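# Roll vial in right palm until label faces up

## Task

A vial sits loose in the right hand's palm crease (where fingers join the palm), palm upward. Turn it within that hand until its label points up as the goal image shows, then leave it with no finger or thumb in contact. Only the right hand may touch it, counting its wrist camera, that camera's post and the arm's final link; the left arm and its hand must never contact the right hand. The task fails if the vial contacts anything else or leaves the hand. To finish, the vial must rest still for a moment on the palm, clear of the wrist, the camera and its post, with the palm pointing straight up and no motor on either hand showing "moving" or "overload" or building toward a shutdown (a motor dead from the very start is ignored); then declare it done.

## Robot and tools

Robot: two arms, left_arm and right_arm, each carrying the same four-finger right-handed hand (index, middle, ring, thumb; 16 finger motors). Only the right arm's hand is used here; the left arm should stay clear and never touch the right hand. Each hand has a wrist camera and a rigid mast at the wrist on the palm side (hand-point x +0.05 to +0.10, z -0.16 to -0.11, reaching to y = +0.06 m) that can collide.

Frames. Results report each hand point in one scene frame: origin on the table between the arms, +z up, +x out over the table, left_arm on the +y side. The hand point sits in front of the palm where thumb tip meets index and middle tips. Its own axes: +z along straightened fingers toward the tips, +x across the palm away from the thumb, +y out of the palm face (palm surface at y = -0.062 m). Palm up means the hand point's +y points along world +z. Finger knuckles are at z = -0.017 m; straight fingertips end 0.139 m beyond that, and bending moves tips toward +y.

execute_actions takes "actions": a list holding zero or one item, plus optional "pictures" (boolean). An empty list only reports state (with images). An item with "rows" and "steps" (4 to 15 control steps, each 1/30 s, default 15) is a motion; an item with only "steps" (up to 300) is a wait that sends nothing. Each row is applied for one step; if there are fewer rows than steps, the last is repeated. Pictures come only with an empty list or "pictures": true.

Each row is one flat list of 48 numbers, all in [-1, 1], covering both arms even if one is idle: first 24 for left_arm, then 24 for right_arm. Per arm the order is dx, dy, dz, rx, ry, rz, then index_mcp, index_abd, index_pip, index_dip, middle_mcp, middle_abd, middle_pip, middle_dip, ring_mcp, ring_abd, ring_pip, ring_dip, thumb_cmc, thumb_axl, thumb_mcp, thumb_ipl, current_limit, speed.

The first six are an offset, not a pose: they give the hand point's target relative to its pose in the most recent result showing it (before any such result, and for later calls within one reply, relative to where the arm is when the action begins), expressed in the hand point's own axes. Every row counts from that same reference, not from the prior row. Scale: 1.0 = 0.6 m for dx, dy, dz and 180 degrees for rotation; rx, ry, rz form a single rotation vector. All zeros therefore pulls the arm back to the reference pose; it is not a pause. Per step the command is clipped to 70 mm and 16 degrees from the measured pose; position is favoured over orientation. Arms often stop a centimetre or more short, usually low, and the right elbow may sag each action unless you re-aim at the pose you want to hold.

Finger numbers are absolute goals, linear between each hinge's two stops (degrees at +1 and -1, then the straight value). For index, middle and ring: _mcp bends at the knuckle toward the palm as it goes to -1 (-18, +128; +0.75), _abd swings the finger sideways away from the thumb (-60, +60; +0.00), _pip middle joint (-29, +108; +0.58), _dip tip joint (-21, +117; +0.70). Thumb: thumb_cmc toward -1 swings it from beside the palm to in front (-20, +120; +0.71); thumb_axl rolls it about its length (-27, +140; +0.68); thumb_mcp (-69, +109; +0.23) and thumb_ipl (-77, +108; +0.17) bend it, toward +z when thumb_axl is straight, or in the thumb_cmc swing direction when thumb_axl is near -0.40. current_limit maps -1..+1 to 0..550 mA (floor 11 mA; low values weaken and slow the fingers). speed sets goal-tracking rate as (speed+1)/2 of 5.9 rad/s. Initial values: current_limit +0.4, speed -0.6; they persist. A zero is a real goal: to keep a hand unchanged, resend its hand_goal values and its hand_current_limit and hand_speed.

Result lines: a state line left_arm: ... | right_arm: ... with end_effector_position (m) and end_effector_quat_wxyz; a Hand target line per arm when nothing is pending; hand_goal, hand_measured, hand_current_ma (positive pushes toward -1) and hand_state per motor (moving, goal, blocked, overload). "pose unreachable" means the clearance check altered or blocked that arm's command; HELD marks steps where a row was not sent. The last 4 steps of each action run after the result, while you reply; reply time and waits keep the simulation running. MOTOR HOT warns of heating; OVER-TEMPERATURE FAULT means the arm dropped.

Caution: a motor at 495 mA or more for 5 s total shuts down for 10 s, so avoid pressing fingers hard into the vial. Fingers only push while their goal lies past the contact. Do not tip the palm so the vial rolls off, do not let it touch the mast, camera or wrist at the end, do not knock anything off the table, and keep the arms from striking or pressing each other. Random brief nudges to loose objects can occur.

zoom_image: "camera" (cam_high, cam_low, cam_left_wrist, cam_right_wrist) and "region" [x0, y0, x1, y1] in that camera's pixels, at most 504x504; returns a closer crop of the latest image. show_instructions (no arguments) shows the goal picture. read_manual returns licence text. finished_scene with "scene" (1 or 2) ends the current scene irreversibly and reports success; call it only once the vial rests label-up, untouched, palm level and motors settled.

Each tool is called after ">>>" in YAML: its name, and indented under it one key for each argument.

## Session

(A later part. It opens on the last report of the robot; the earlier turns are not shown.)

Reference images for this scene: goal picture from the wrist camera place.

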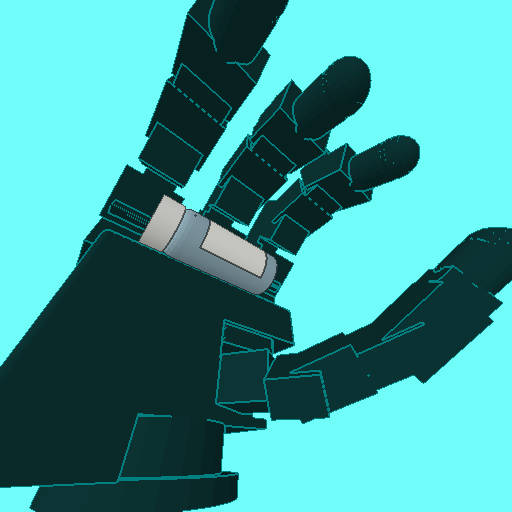

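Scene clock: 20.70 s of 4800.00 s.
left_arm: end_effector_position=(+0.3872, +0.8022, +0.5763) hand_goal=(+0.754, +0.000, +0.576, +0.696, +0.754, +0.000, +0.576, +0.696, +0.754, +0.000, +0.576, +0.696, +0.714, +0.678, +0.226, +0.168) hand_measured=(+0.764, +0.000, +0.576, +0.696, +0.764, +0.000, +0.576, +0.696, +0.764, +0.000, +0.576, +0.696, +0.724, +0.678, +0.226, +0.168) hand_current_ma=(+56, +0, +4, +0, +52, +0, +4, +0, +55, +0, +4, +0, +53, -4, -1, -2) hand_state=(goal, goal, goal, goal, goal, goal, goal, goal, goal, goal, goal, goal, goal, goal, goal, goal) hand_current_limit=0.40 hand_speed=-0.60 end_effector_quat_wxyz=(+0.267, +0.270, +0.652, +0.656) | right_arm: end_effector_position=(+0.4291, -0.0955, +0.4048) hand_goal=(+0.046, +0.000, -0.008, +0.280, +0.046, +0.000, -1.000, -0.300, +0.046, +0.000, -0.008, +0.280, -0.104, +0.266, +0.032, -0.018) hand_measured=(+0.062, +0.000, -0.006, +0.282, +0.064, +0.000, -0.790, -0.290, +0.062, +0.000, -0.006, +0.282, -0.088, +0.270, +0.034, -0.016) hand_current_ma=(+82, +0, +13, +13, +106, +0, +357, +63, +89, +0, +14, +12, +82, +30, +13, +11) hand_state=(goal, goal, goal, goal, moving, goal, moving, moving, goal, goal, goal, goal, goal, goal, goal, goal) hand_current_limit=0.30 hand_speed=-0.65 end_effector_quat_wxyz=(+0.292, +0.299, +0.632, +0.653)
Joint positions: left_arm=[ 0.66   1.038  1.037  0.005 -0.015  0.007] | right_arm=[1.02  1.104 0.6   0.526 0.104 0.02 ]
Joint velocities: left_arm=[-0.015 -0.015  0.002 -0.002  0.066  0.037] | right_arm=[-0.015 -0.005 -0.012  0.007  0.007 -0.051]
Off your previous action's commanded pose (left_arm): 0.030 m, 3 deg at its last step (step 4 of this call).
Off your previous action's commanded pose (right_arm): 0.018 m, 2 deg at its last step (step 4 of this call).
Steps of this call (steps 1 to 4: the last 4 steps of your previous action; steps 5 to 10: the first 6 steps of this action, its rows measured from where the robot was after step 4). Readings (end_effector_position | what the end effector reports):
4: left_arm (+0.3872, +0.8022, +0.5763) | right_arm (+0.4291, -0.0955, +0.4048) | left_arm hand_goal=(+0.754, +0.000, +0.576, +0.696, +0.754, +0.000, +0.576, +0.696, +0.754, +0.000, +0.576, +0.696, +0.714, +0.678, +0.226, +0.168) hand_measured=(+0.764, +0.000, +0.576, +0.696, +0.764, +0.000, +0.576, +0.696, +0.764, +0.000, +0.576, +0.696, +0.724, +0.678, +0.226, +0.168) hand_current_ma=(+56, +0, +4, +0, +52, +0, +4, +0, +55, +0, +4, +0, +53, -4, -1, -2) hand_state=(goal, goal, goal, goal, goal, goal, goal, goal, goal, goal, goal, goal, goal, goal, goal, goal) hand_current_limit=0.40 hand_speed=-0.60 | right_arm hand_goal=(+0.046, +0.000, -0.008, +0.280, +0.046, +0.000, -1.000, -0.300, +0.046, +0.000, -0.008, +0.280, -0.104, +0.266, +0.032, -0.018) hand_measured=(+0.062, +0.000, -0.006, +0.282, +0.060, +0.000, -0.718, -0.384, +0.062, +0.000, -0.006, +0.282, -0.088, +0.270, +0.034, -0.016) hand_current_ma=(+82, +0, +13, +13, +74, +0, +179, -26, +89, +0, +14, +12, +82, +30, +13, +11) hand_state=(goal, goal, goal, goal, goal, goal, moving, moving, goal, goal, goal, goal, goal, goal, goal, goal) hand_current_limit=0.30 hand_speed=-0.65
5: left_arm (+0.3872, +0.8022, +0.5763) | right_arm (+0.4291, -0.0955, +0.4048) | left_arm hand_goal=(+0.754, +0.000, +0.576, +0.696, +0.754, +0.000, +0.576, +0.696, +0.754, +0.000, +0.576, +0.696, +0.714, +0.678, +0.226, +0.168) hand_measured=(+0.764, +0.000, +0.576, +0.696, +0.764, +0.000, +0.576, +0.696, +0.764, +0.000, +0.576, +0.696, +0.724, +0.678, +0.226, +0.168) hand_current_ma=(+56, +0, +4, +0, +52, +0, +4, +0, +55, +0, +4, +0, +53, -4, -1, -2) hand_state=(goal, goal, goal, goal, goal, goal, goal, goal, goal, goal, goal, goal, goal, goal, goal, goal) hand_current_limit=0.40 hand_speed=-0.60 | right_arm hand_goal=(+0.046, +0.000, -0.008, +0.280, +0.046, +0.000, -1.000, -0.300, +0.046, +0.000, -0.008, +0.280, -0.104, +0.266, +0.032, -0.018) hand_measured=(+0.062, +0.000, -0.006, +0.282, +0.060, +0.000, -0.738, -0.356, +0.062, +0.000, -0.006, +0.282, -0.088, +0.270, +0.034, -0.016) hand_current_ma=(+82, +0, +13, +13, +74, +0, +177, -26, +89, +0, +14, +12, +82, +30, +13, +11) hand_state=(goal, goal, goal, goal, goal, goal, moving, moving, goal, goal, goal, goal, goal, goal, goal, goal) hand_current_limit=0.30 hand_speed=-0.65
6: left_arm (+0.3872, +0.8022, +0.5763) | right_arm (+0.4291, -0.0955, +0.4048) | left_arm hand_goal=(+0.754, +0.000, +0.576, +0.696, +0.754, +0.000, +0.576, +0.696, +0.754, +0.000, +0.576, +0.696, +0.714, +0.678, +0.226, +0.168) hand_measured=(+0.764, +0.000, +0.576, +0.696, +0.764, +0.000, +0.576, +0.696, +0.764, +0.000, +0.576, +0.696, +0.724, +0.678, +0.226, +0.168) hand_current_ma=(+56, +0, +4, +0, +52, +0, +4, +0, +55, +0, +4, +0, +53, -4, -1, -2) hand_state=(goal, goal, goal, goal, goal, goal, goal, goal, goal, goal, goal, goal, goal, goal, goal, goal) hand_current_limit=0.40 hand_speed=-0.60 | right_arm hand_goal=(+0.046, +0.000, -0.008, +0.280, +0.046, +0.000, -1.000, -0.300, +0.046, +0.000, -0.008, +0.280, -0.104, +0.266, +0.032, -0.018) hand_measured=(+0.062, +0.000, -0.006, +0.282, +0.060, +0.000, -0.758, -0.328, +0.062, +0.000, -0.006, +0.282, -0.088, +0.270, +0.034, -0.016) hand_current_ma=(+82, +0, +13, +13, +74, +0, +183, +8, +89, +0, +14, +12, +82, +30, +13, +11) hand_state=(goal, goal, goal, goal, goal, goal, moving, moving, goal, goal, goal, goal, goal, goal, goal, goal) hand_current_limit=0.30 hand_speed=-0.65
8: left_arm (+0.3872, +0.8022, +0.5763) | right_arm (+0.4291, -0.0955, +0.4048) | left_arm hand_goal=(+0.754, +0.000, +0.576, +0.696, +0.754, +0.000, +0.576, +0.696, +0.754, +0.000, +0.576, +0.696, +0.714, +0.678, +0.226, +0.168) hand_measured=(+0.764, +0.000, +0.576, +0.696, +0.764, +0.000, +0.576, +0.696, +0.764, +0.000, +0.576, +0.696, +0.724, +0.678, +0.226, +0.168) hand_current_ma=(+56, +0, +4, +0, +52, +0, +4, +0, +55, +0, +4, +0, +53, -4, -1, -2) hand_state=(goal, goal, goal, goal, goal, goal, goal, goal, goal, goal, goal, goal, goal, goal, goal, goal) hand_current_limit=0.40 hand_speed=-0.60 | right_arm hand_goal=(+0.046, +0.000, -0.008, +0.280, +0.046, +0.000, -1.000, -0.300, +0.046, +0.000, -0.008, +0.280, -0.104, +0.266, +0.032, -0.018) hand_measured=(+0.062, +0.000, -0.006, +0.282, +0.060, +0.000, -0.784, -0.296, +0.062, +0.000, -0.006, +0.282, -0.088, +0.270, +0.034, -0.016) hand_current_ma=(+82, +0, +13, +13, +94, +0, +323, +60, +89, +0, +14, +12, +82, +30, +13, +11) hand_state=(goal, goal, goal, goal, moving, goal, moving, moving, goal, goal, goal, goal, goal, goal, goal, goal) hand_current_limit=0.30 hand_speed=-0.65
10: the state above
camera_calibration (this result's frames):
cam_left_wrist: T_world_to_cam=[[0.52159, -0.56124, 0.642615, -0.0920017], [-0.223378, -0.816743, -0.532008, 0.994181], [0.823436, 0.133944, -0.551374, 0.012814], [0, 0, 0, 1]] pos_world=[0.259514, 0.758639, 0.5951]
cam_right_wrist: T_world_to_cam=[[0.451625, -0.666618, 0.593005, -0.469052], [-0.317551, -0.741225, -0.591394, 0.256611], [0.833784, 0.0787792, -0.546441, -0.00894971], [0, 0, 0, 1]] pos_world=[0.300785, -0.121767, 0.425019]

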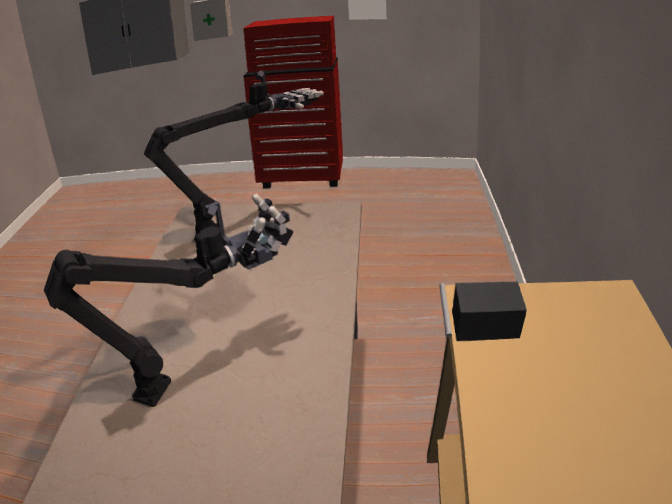

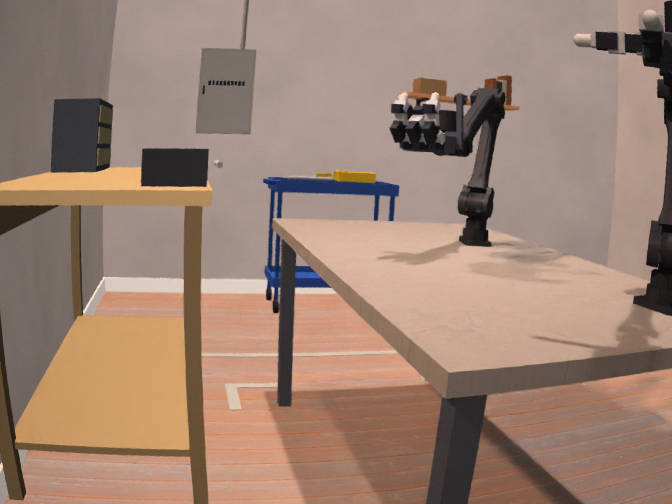

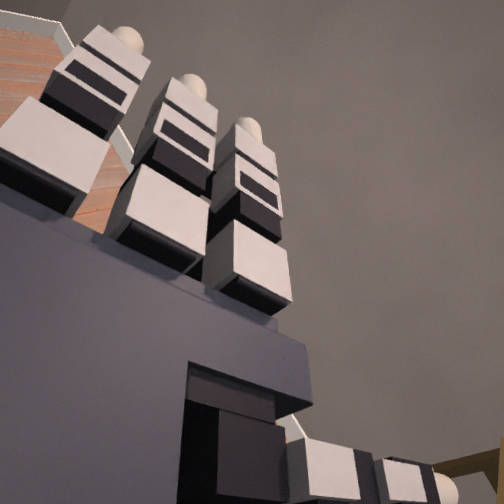

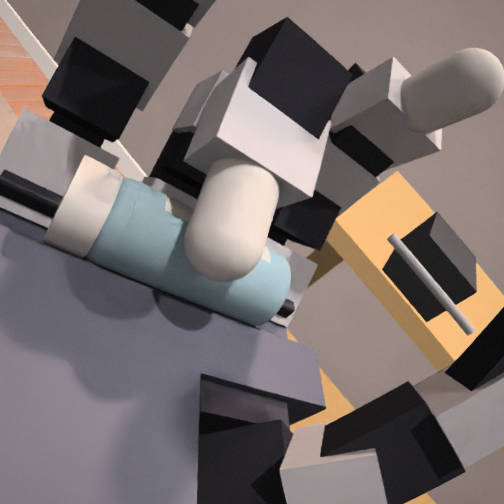

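>>> execute_actions:
  actions:
    - {"rows": [[0.0004,0.0478,-0.0121,-0.0166,0,0,0.754,0,0.576,0.696,0.754,0,0.576,0.696,0.754,0,0.576,0.696,0.714,0.678,0.226,0.168,0.4,-0.6,0.0016,0.0303,0.0034,-0.0107,0.0003,0.0015,0.046,0,-0.008,0.28,0.046,0,-1,-0.02,0.046,0,-0.008,0.28,-0.104,0.266,0.032,-0.018,0.3,-0.65]], "steps": 15}

>>> execute_actions:
  actions:
    - {"steps": 6}
  pictures: true

>>> zoom_image:
  camera: "cam_right_wrist"
  region: [30, 140, 310, 350]

Scene clock: 21.30 s of 4800.00 s.
left_arm: end_effector_position=(+0.3872, +0.8022, +0.5763) hand_goal=(+0.754, +0.000, +0.576, +0.696, +0.754, +0.000, +0.576, +0.696, +0.754, +0.000, +0.576, +0.696, +0.714, +0.678, +0.226, +0.168) hand_measured=(+0.764, +0.000, +0.576, +0.696, +0.764, +0.000, +0.576, +0.696, +0.764, +0.000, +0.576, +0.696, +0.724, +0.678, +0.226, +0.168) hand_current_ma=(+56, +0, +4, +0, +52, +0, +4, +0, +55, +0, +4, +0, +53, -4, -1, -2) hand_state=(goal, goal, goal, goal, goal, goal, goal, goal, goal, goal, goal, goal, goal, goal, goal, goal) hand_current_limit=0.40 hand_speed=-0.60 end_effector_quat_wxyz=(+0.267, +0.270, +0.652, +0.656) | right_arm: end_effector_position=(+0.4291, -0.0955, +0.4048) hand_goal=(+0.046, +0.000, -0.008, +0.280, +0.046, +0.000, -1.000, -0.020, +0.046, +0.000, -0.008, +0.280, -0.104, +0.266, +0.032, -0.018) hand_measured=(+0.062, +0.000, -0.006, +0.282, +0.066, +0.000, -0.944, -0.054, +0.062, +0.000, -0.006, +0.282, -0.088, +0.270, +0.034, -0.016) hand_current_ma=(+82, +0, +13, +13, +106, +0, +192, -10, +89, +0, +14, +12, +82, +30, +13, +11) hand_state=(goal, goal, goal, goal, goal, goal, moving, moving, goal, goal, goal, goal, goal, goal, goal, goal) hand_current_limit=0.30 hand_speed=-0.65 end_effector_quat_wxyz=(+0.292, +0.299, +0.632, +0.653)
Joint positions: left_arm=[ 0.66   1.038  1.037  0.005 -0.015  0.007] | right_arm=[1.02  1.104 0.6   0.526 0.104 0.02 ]
Joint velocities: left_arm=[ 0.005 -0.015 -0.012 -0.002  0.022  0.051] | right_arm=[-0.005  0.005 -0.007  0.002 -0.007  0.007]
Off your previous action's commanded pose (left_arm): 0.030 m, 3 deg at its last step (step 4 of this call).
Off your previous action's commanded pose (right_arm): 0.018 m, 2 deg at its last step (step 4 of this call).
Steps of this call (steps 1 to 4: the last 4 steps of your previous action; steps 5 to 7: nothing new was sent; steps 8 to 18: the first 11 steps of this action). Readings (end_effector_position | what the end effector reports):
8: left_arm (+0.3872, +0.8022, +0.5763) | right_arm (+0.4291, -0.0955, +0.4048) | left_arm hand_goal=(+0.754, +0.000, +0.576, +0.696, +0.754, +0.000, +0.576, +0.696, +0.754, +0.000, +0.576, +0.696, +0.714, +0.678, +0.226, +0.168) hand_measured=(+0.764, +0.000, +0.576, +0.696, +0.764, +0.000, +0.576, +0.696, +0.764, +0.000, +0.576, +0.696, +0.724, +0.678, +0.226, +0.168) hand_current_ma=(+56, +0, +4, +0, +52, +0, +4, +0, +55, +0, +4, +0, +53, -4, -1, -2) hand_state=(goal, goal, goal, goal, goal, goal, goal, goal, goal, goal, goal, goal, goal, goal, goal, goal) hand_current_limit=0.40 hand_speed=-0.60 | right_arm hand_goal=(+0.046, +0.000, -0.008, +0.280, +0.046, +0.000, -1.000, -0.020, +0.046, +0.000, -0.008, +0.280, -0.104, +0.266, +0.032, -0.018) hand_measured=(+0.062, +0.000, -0.006, +0.282, +0.066, +0.000, -0.792, -0.288, +0.062, +0.000, -0.006, +0.282, -0.088, +0.270, +0.034, -0.016) hand_current_ma=(+82, +0, +13, +13, +106, +0, +357, +62, +89, +0, +14, +12, +82, +30, +13, +11) hand_state=(goal, goal, goal, goal, goal, goal, blocked, moving, goal, goal, goal, goal, goal, goal, goal, goal) hand_current_limit=0.30 hand_speed=-0.65
9: left_arm (+0.3872, +0.8022, +0.5763) | right_arm (+0.4291, -0.0955, +0.4048) | left_arm hand_goal=(+0.754, +0.000, +0.576, +0.696, +0.754, +0.000, +0.576, +0.696, +0.754, +0.000, +0.576, +0.696, +0.714, +0.678, +0.226, +0.168) hand_measured=(+0.764, +0.000, +0.576, +0.696, +0.764, +0.000, +0.576, +0.696, +0.764, +0.000, +0.576, +0.696, +0.724, +0.678, +0.226, +0.168) hand_current_ma=(+56, +0, +4, +0, +52, +0, +4, +0, +55, +0, +4, +0, +53, -4, -1, -2) hand_state=(goal, goal, goal, goal, goal, goal, goal, goal, goal, goal, goal, goal, goal, goal, goal, goal) hand_current_limit=0.40 hand_speed=-0.60 | right_arm hand_goal=(+0.046, +0.000, -0.008, +0.280, +0.046, +0.000, -1.000, -0.020, +0.046, +0.000, -0.008, +0.280, -0.104, +0.266, +0.032, -0.018) hand_measured=(+0.062, +0.000, -0.006, +0.282, +0.066, +0.000, -0.792, -0.286, +0.062, +0.000, -0.006, +0.282, -0.088, +0.270, +0.034, -0.016) hand_current_ma=(+82, +0, +13, +13, +106, +0, +340, -15, +89, +0, +14, +12, +82, +30, +13, +11) hand_state=(goal, goal, goal, goal, goal, goal, moving, moving, goal, goal, goal, goal, goal, goal, goal, goal) hand_current_limit=0.30 hand_speed=-0.65
11: left_arm (+0.3872, +0.8022, +0.5763) | right_arm (+0.4291, -0.0955, +0.4048) | left_arm hand_goal=(+0.754, +0.000, +0.576, +0.696, +0.754, +0.000, +0.576, +0.696, +0.754, +0.000, +0.576, +0.696, +0.714, +0.678, +0.226, +0.168) hand_measured=(+0.764, +0.000, +0.576, +0.696, +0.764, +0.000, +0.576, +0.696, +0.764, +0.000, +0.576, +0.696, +0.724, +0.678, +0.226, +0.168) hand_current_ma=(+56, +0, +4, +0, +52, +0, +4, +0, +55, +0, +4, +0, +53, -4, -1, -2) hand_state=(goal, goal, goal, goal, goal, goal, goal, goal, goal, goal, goal, goal, goal, goal, goal, goal) hand_current_limit=0.40 hand_speed=-0.60 | right_arm hand_goal=(+0.046, +0.000, -0.008, +0.280, +0.046, +0.000, -1.000, -0.020, +0.046, +0.000, -0.008, +0.280, -0.104, +0.266, +0.032, -0.018) hand_measured=(+0.062, +0.000, -0.006, +0.282, +0.066, +0.000, -0.816, -0.248, +0.062, +0.000, -0.006, +0.282, -0.088, +0.270, +0.034, -0.016) hand_current_ma=(+82, +0, +13, +13, +106, +0, +181, -27, +89, +0, +14, +12, +82, +30, +13, +11) hand_state=(goal, goal, goal, goal, goal, goal, moving, moving, goal, goal, goal, goal, goal, goal, goal, goal) hand_current_limit=0.30 hand_speed=-0.65
15: left_arm (+0.3872, +0.8022, +0.5763) | right_arm (+0.4291, -0.0955, +0.4048) | left_arm hand_goal=(+0.754, +0.000, +0.576, +0.696, +0.754, +0.000, +0.576, +0.696, +0.754, +0.000, +0.576, +0.696, +0.714, +0.678, +0.226, +0.168) hand_measured=(+0.764, +0.000, +0.576, +0.696, +0.764, +0.000, +0.576, +0.696, +0.764, +0.000, +0.576, +0.696, +0.724, +0.678, +0.226, +0.168) hand_current_ma=(+56, +0, +4, +0, +52, +0, +4, +0, +55, +0, +4, +0, +53, -4, -1, -2) hand_state=(goal, goal, goal, goal, goal, goal, goal, goal, goal, goal, goal, goal, goal, goal, goal, goal) hand_current_limit=0.40 hand_speed=-0.60 | right_arm hand_goal=(+0.046, +0.000, -0.008, +0.280, +0.046, +0.000, -1.000, -0.020, +0.046, +0.000, -0.008, +0.280, -0.104, +0.266, +0.032, -0.018) hand_measured=(+0.062, +0.000, -0.006, +0.282, +0.066, +0.000, -0.892, -0.138, +0.062, +0.000, -0.006, +0.282, -0.088, +0.270, +0.034, -0.016) hand_current_ma=(+82, +0, +13, +13, +106, +0, +200, -23, +89, +0, +14, +12, +82, +30, +13, +11) hand_state=(goal, goal, goal, goal, goal, goal, moving, moving, goal, goal, goal, goal, goal, goal, goal, goal) hand_current_limit=0.30 hand_speed=-0.65
18: the state above

Scene clock: 21.50 s of 4800.00 s.
left_arm: end_effector_position=(+0.3872, +0.8022, +0.5763) hand_goal=(+0.754, +0.000, +0.576, +0.696, +0.754, +0.000, +0.576, +0.696, +0.754, +0.000, +0.576, +0.696, +0.714, +0.678, +0.226, +0.168) hand_measured=(+0.764, +0.000, +0.576, +0.696, +0.764, +0.000, +0.576, +0.696, +0.764, +0.000, +0.576, +0.696, +0.724, +0.678, +0.226, +0.168) hand_current_ma=(+56, +0, +4, +0, +52, +0, +4, +0, +55, +0, +4, +0, +53, -4, -1, -2) hand_state=(goal, goal, goal, goal, goal, goal, goal, goal, goal, goal, goal, goal, goal, goal, goal, goal) hand_current_limit=0.40 hand_speed=-0.60 end_effector_quat_wxyz=(+0.267, +0.270, +0.652, +0.656) | right_arm: end_effector_position=(+0.4291, -0.0955, +0.4048) hand_goal=(+0.046, +0.000, -0.008, +0.280, +0.046, +0.000, -1.000, -0.020, +0.046, +0.000, -0.008, +0.280, -0.104, +0.266, +0.032, -0.018) hand_measured=(+0.062, +0.000, -0.006, +0.282, +0.066, +0.000, -0.966, -0.018, +0.062, +0.000, -0.006, +0.282, -0.088, +0.270, +0.034, -0.016) hand_current_ma=(+82, +0, +13, +13, +106, +0, +177, +13, +89, +0, +14, +12, +82, +30, +13, +11) hand_state=(goal, goal, goal, goal, goal, goal, blocked, goal, goal, goal, goal, goal, goal, goal, goal, goal) hand_current_limit=0.30 hand_speed=-0.65 end_effector_quat_wxyz=(+0.292, +0.299, +0.632, +0.653)
Joint positions: left_arm=[ 0.66   1.038  1.037  0.005 -0.015  0.007] | right_arm=[1.02  1.104 0.6   0.526 0.104 0.02 ]
Joint velocities: left_arm=[-0.015 -0.015 -0.002 -0.007 -0.022 -0.037] | right_arm=[-0.015  0.005 -0.007  0.002 -0.037 -0.022]
Hand target (left_arm): +0.381, +0.797, +0.604; +0.273, +0.263, +0.635, +0.673
Hand target (right_arm): +0.430, -0.095, +0.423; +0.295, +0.296, +0.620, +0.664
Off the commanded pose (left_arm): 0.030 m, 3 deg.
Off the commanded pose (right_arm): 0.018 m, 2 deg.
Kept back: nothing.
Steps of this call (steps 1 to 4: the last 4 steps of your previous action; steps 5 to 6: nothing new was sent). Readings (end_effector_position | what the end effector reports):
1: left_arm (+0.3872, +0.8022, +0.5763) | right_arm (+0.4291, -0.0955, +0.4048) | left_arm hand_goal=(+0.754, +0.000, +0.576, +0.696, +0.754, +0.000, +0.576, +0.696, +0.754, +0.000, +0.576, +0.696, +0.714, +0.678, +0.226, +0.168) hand_measured=(+0.764, +0.000, +0.576, +0.696, +0.764, +0.000, +0.576, +0.696, +0.764, +0.000, +0.576, +0.696, +0.724, +0.678, +0.226, +0.168) hand_current_ma=(+56, +0, +4, +0, +52, +0, +4, +0, +55, +0, +4, +0, +53, -4, -1, -2) hand_state=(goal, goal, goal, goal, goal, goal, goal, goal, goal, goal, goal, goal, goal, goal, goal, goal) hand_current_limit=0.40 hand_speed=-0.60 | right_arm hand_goal=(+0.046, +0.000, -0.008, +0.280, +0.046, +0.000, -1.000, -0.020, +0.046, +0.000, -0.008, +0.280, -0.104, +0.266, +0.032, -0.018) hand_measured=(+0.062, +0.000, -0.006, +0.282, +0.066, +0.000, -0.958, -0.030, +0.062, +0.000, -0.006, +0.282, -0.088, +0.270, +0.034, -0.016) hand_current_ma=(+82, +0, +13, +13, +106, +0, +159, +41, +89, +0, +14, +12, +82, +30, +13, +11) hand_state=(goal, goal, goal, goal, goal, goal, moving, moving, goal, goal, goal, goal, goal, goal, goal, goal) hand_current_limit=0.30 hand_speed=-0.65
2: left_arm (+0.3872, +0.8022, +0.5763) | right_arm (+0.4291, -0.0955, +0.4048) | left_arm hand_goal=(+0.754, +0.000, +0.576, +0.696, +0.754, +0.000, +0.576, +0.696, +0.754, +0.000, +0.576, +0.696, +0.714, +0.678, +0.226, +0.168) hand_measured=(+0.764, +0.000, +0.576, +0.696, +0.764, +0.000, +0.576, +0.696, +0.764, +0.000, +0.576, +0.696, +0.724, +0.678, +0.226, +0.168) hand_current_ma=(+56, +0, +4, +0, +52, +0, +4, +0, +55, +0, +4, +0, +53, -4, -1, -2) hand_state=(goal, goal, goal, goal, goal, goal, goal, goal, goal, goal, goal, goal, goal, goal, goal, goal) hand_current_limit=0.40 hand_speed=-0.60 | right_arm hand_goal=(+0.046, +0.000, -0.008, +0.280, +0.046, +0.000, -1.000, -0.020, +0.046, +0.000, -0.008, +0.280, -0.104, +0.266, +0.032, -0.018) hand_measured=(+0.062, +0.000, -0.006, +0.282, +0.066, +0.000, -0.964, -0.022, +0.062, +0.000, -0.006, +0.282, -0.088, +0.270, +0.034, -0.016) hand_current_ma=(+82, +0, +13, +13, +106, +0, +170, +23, +89, +0, +14, +12, +82, +30, +13, +11) hand_state=(goal, goal, goal, goal, goal, goal, moving, moving, goal, goal, goal, goal, goal, goal, goal, goal) hand_current_limit=0.30 hand_speed=-0.65
4: left_arm (+0.3872, +0.8022, +0.5763) | right_arm (+0.4291, -0.0955, +0.4048) | left_arm hand_goal=(+0.754, +0.000, +0.576, +0.696, +0.754, +0.000, +0.576, +0.696, +0.754, +0.000, +0.576, +0.696, +0.714, +0.678, +0.226, +0.168) hand_measured=(+0.764, +0.000, +0.576, +0.696, +0.764, +0.000, +0.576, +0.696, +0.764, +0.000, +0.576, +0.696, +0.724, +0.678, +0.226, +0.168) hand_current_ma=(+56, +0, +4, +0, +52, +0, +4, +0, +55, +0, +4, +0, +53, -4, -1, -2) hand_state=(goal, goal, goal, goal, goal, goal, goal, goal, goal, goal, goal, goal, goal, goal, goal, goal) hand_current_limit=0.40 hand_speed=-0.60 | right_arm hand_goal=(+0.046, +0.000, -0.008, +0.280, +0.046, +0.000, -1.000, -0.020, +0.046, +0.000, -0.008, +0.280, -0.104, +0.266, +0.032, -0.018) hand_measured=(+0.062, +0.000, -0.006, +0.282, +0.066, +0.000, -0.966, -0.018, +0.062, +0.000, -0.006, +0.282, -0.088, +0.270, +0.034, -0.016) hand_current_ma=(+82, +0, +13, +13, +106, +0, +176, +13, +89, +0, +14, +12, +82, +30, +13, +11) hand_state=(goal, goal, goal, goal, goal, goal, blocked, moving, goal, goal, goal, goal, goal, goal, goal, goal) hand_current_limit=0.30 hand_speed=-0.65
6: the state above
camera_calibration (this result's frames):
cam_left_wrist: T_world_to_cam=[[0.52159, -0.56124, 0.642615, -0.0920017], [-0.223378, -0.816743, -0.532008, 0.994181], [0.823436, 0.133944, -0.551374, 0.012814], [0, 0, 0, 1]] pos_world=[0.259514, 0.758639, 0.5951]
cam_right_wrist: T_world_to_cam=[[0.451625, -0.666618, 0.593005, -0.469052], [-0.317551, -0.741225, -0.591394, 0.256611], [0.833784, 0.0787792, -0.546441, -0.00894971], [0, 0, 0, 1]] pos_world=[0.300785, -0.121767, 0.425019]

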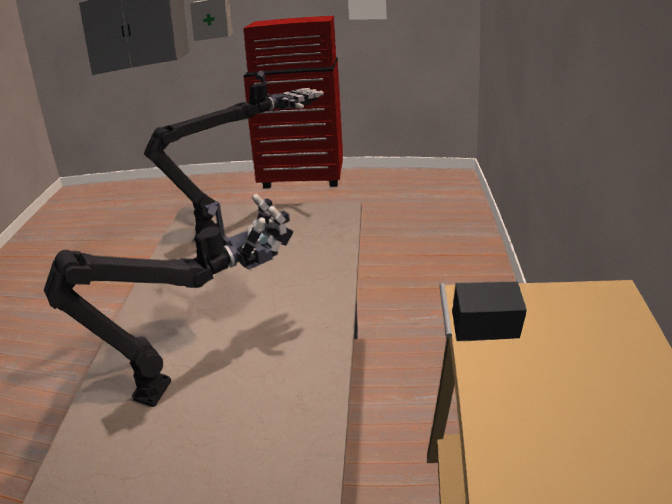

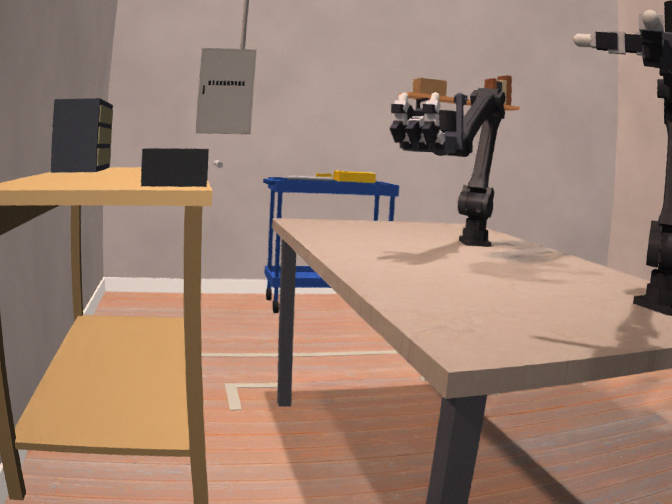

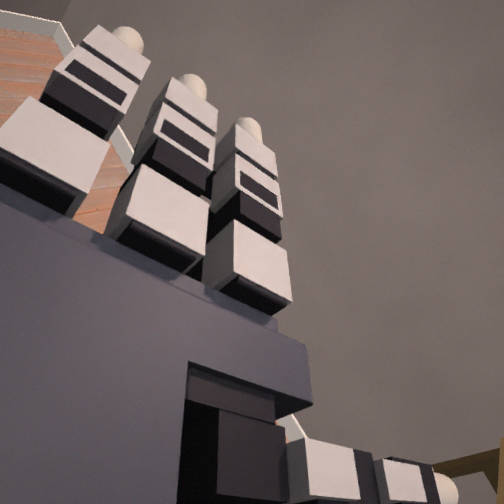

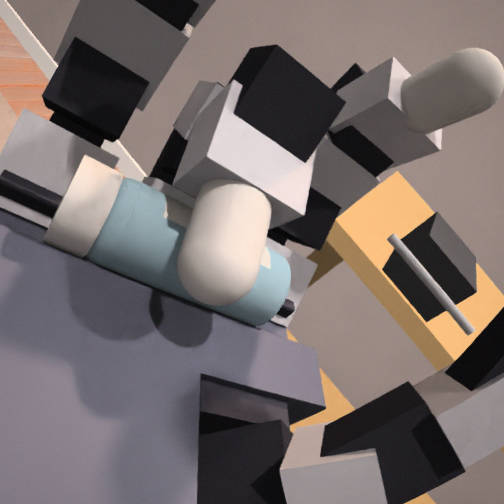

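Region (30, 140, 310, 350) of cam_right_wrist's 504x504 image, scaled by 1.800, with more detail than that image has; it fills the top 378 rows of this view, and the rest is white.

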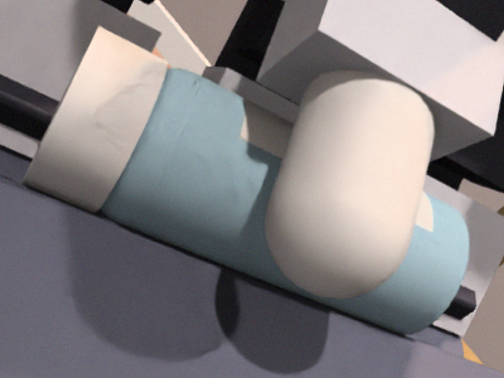

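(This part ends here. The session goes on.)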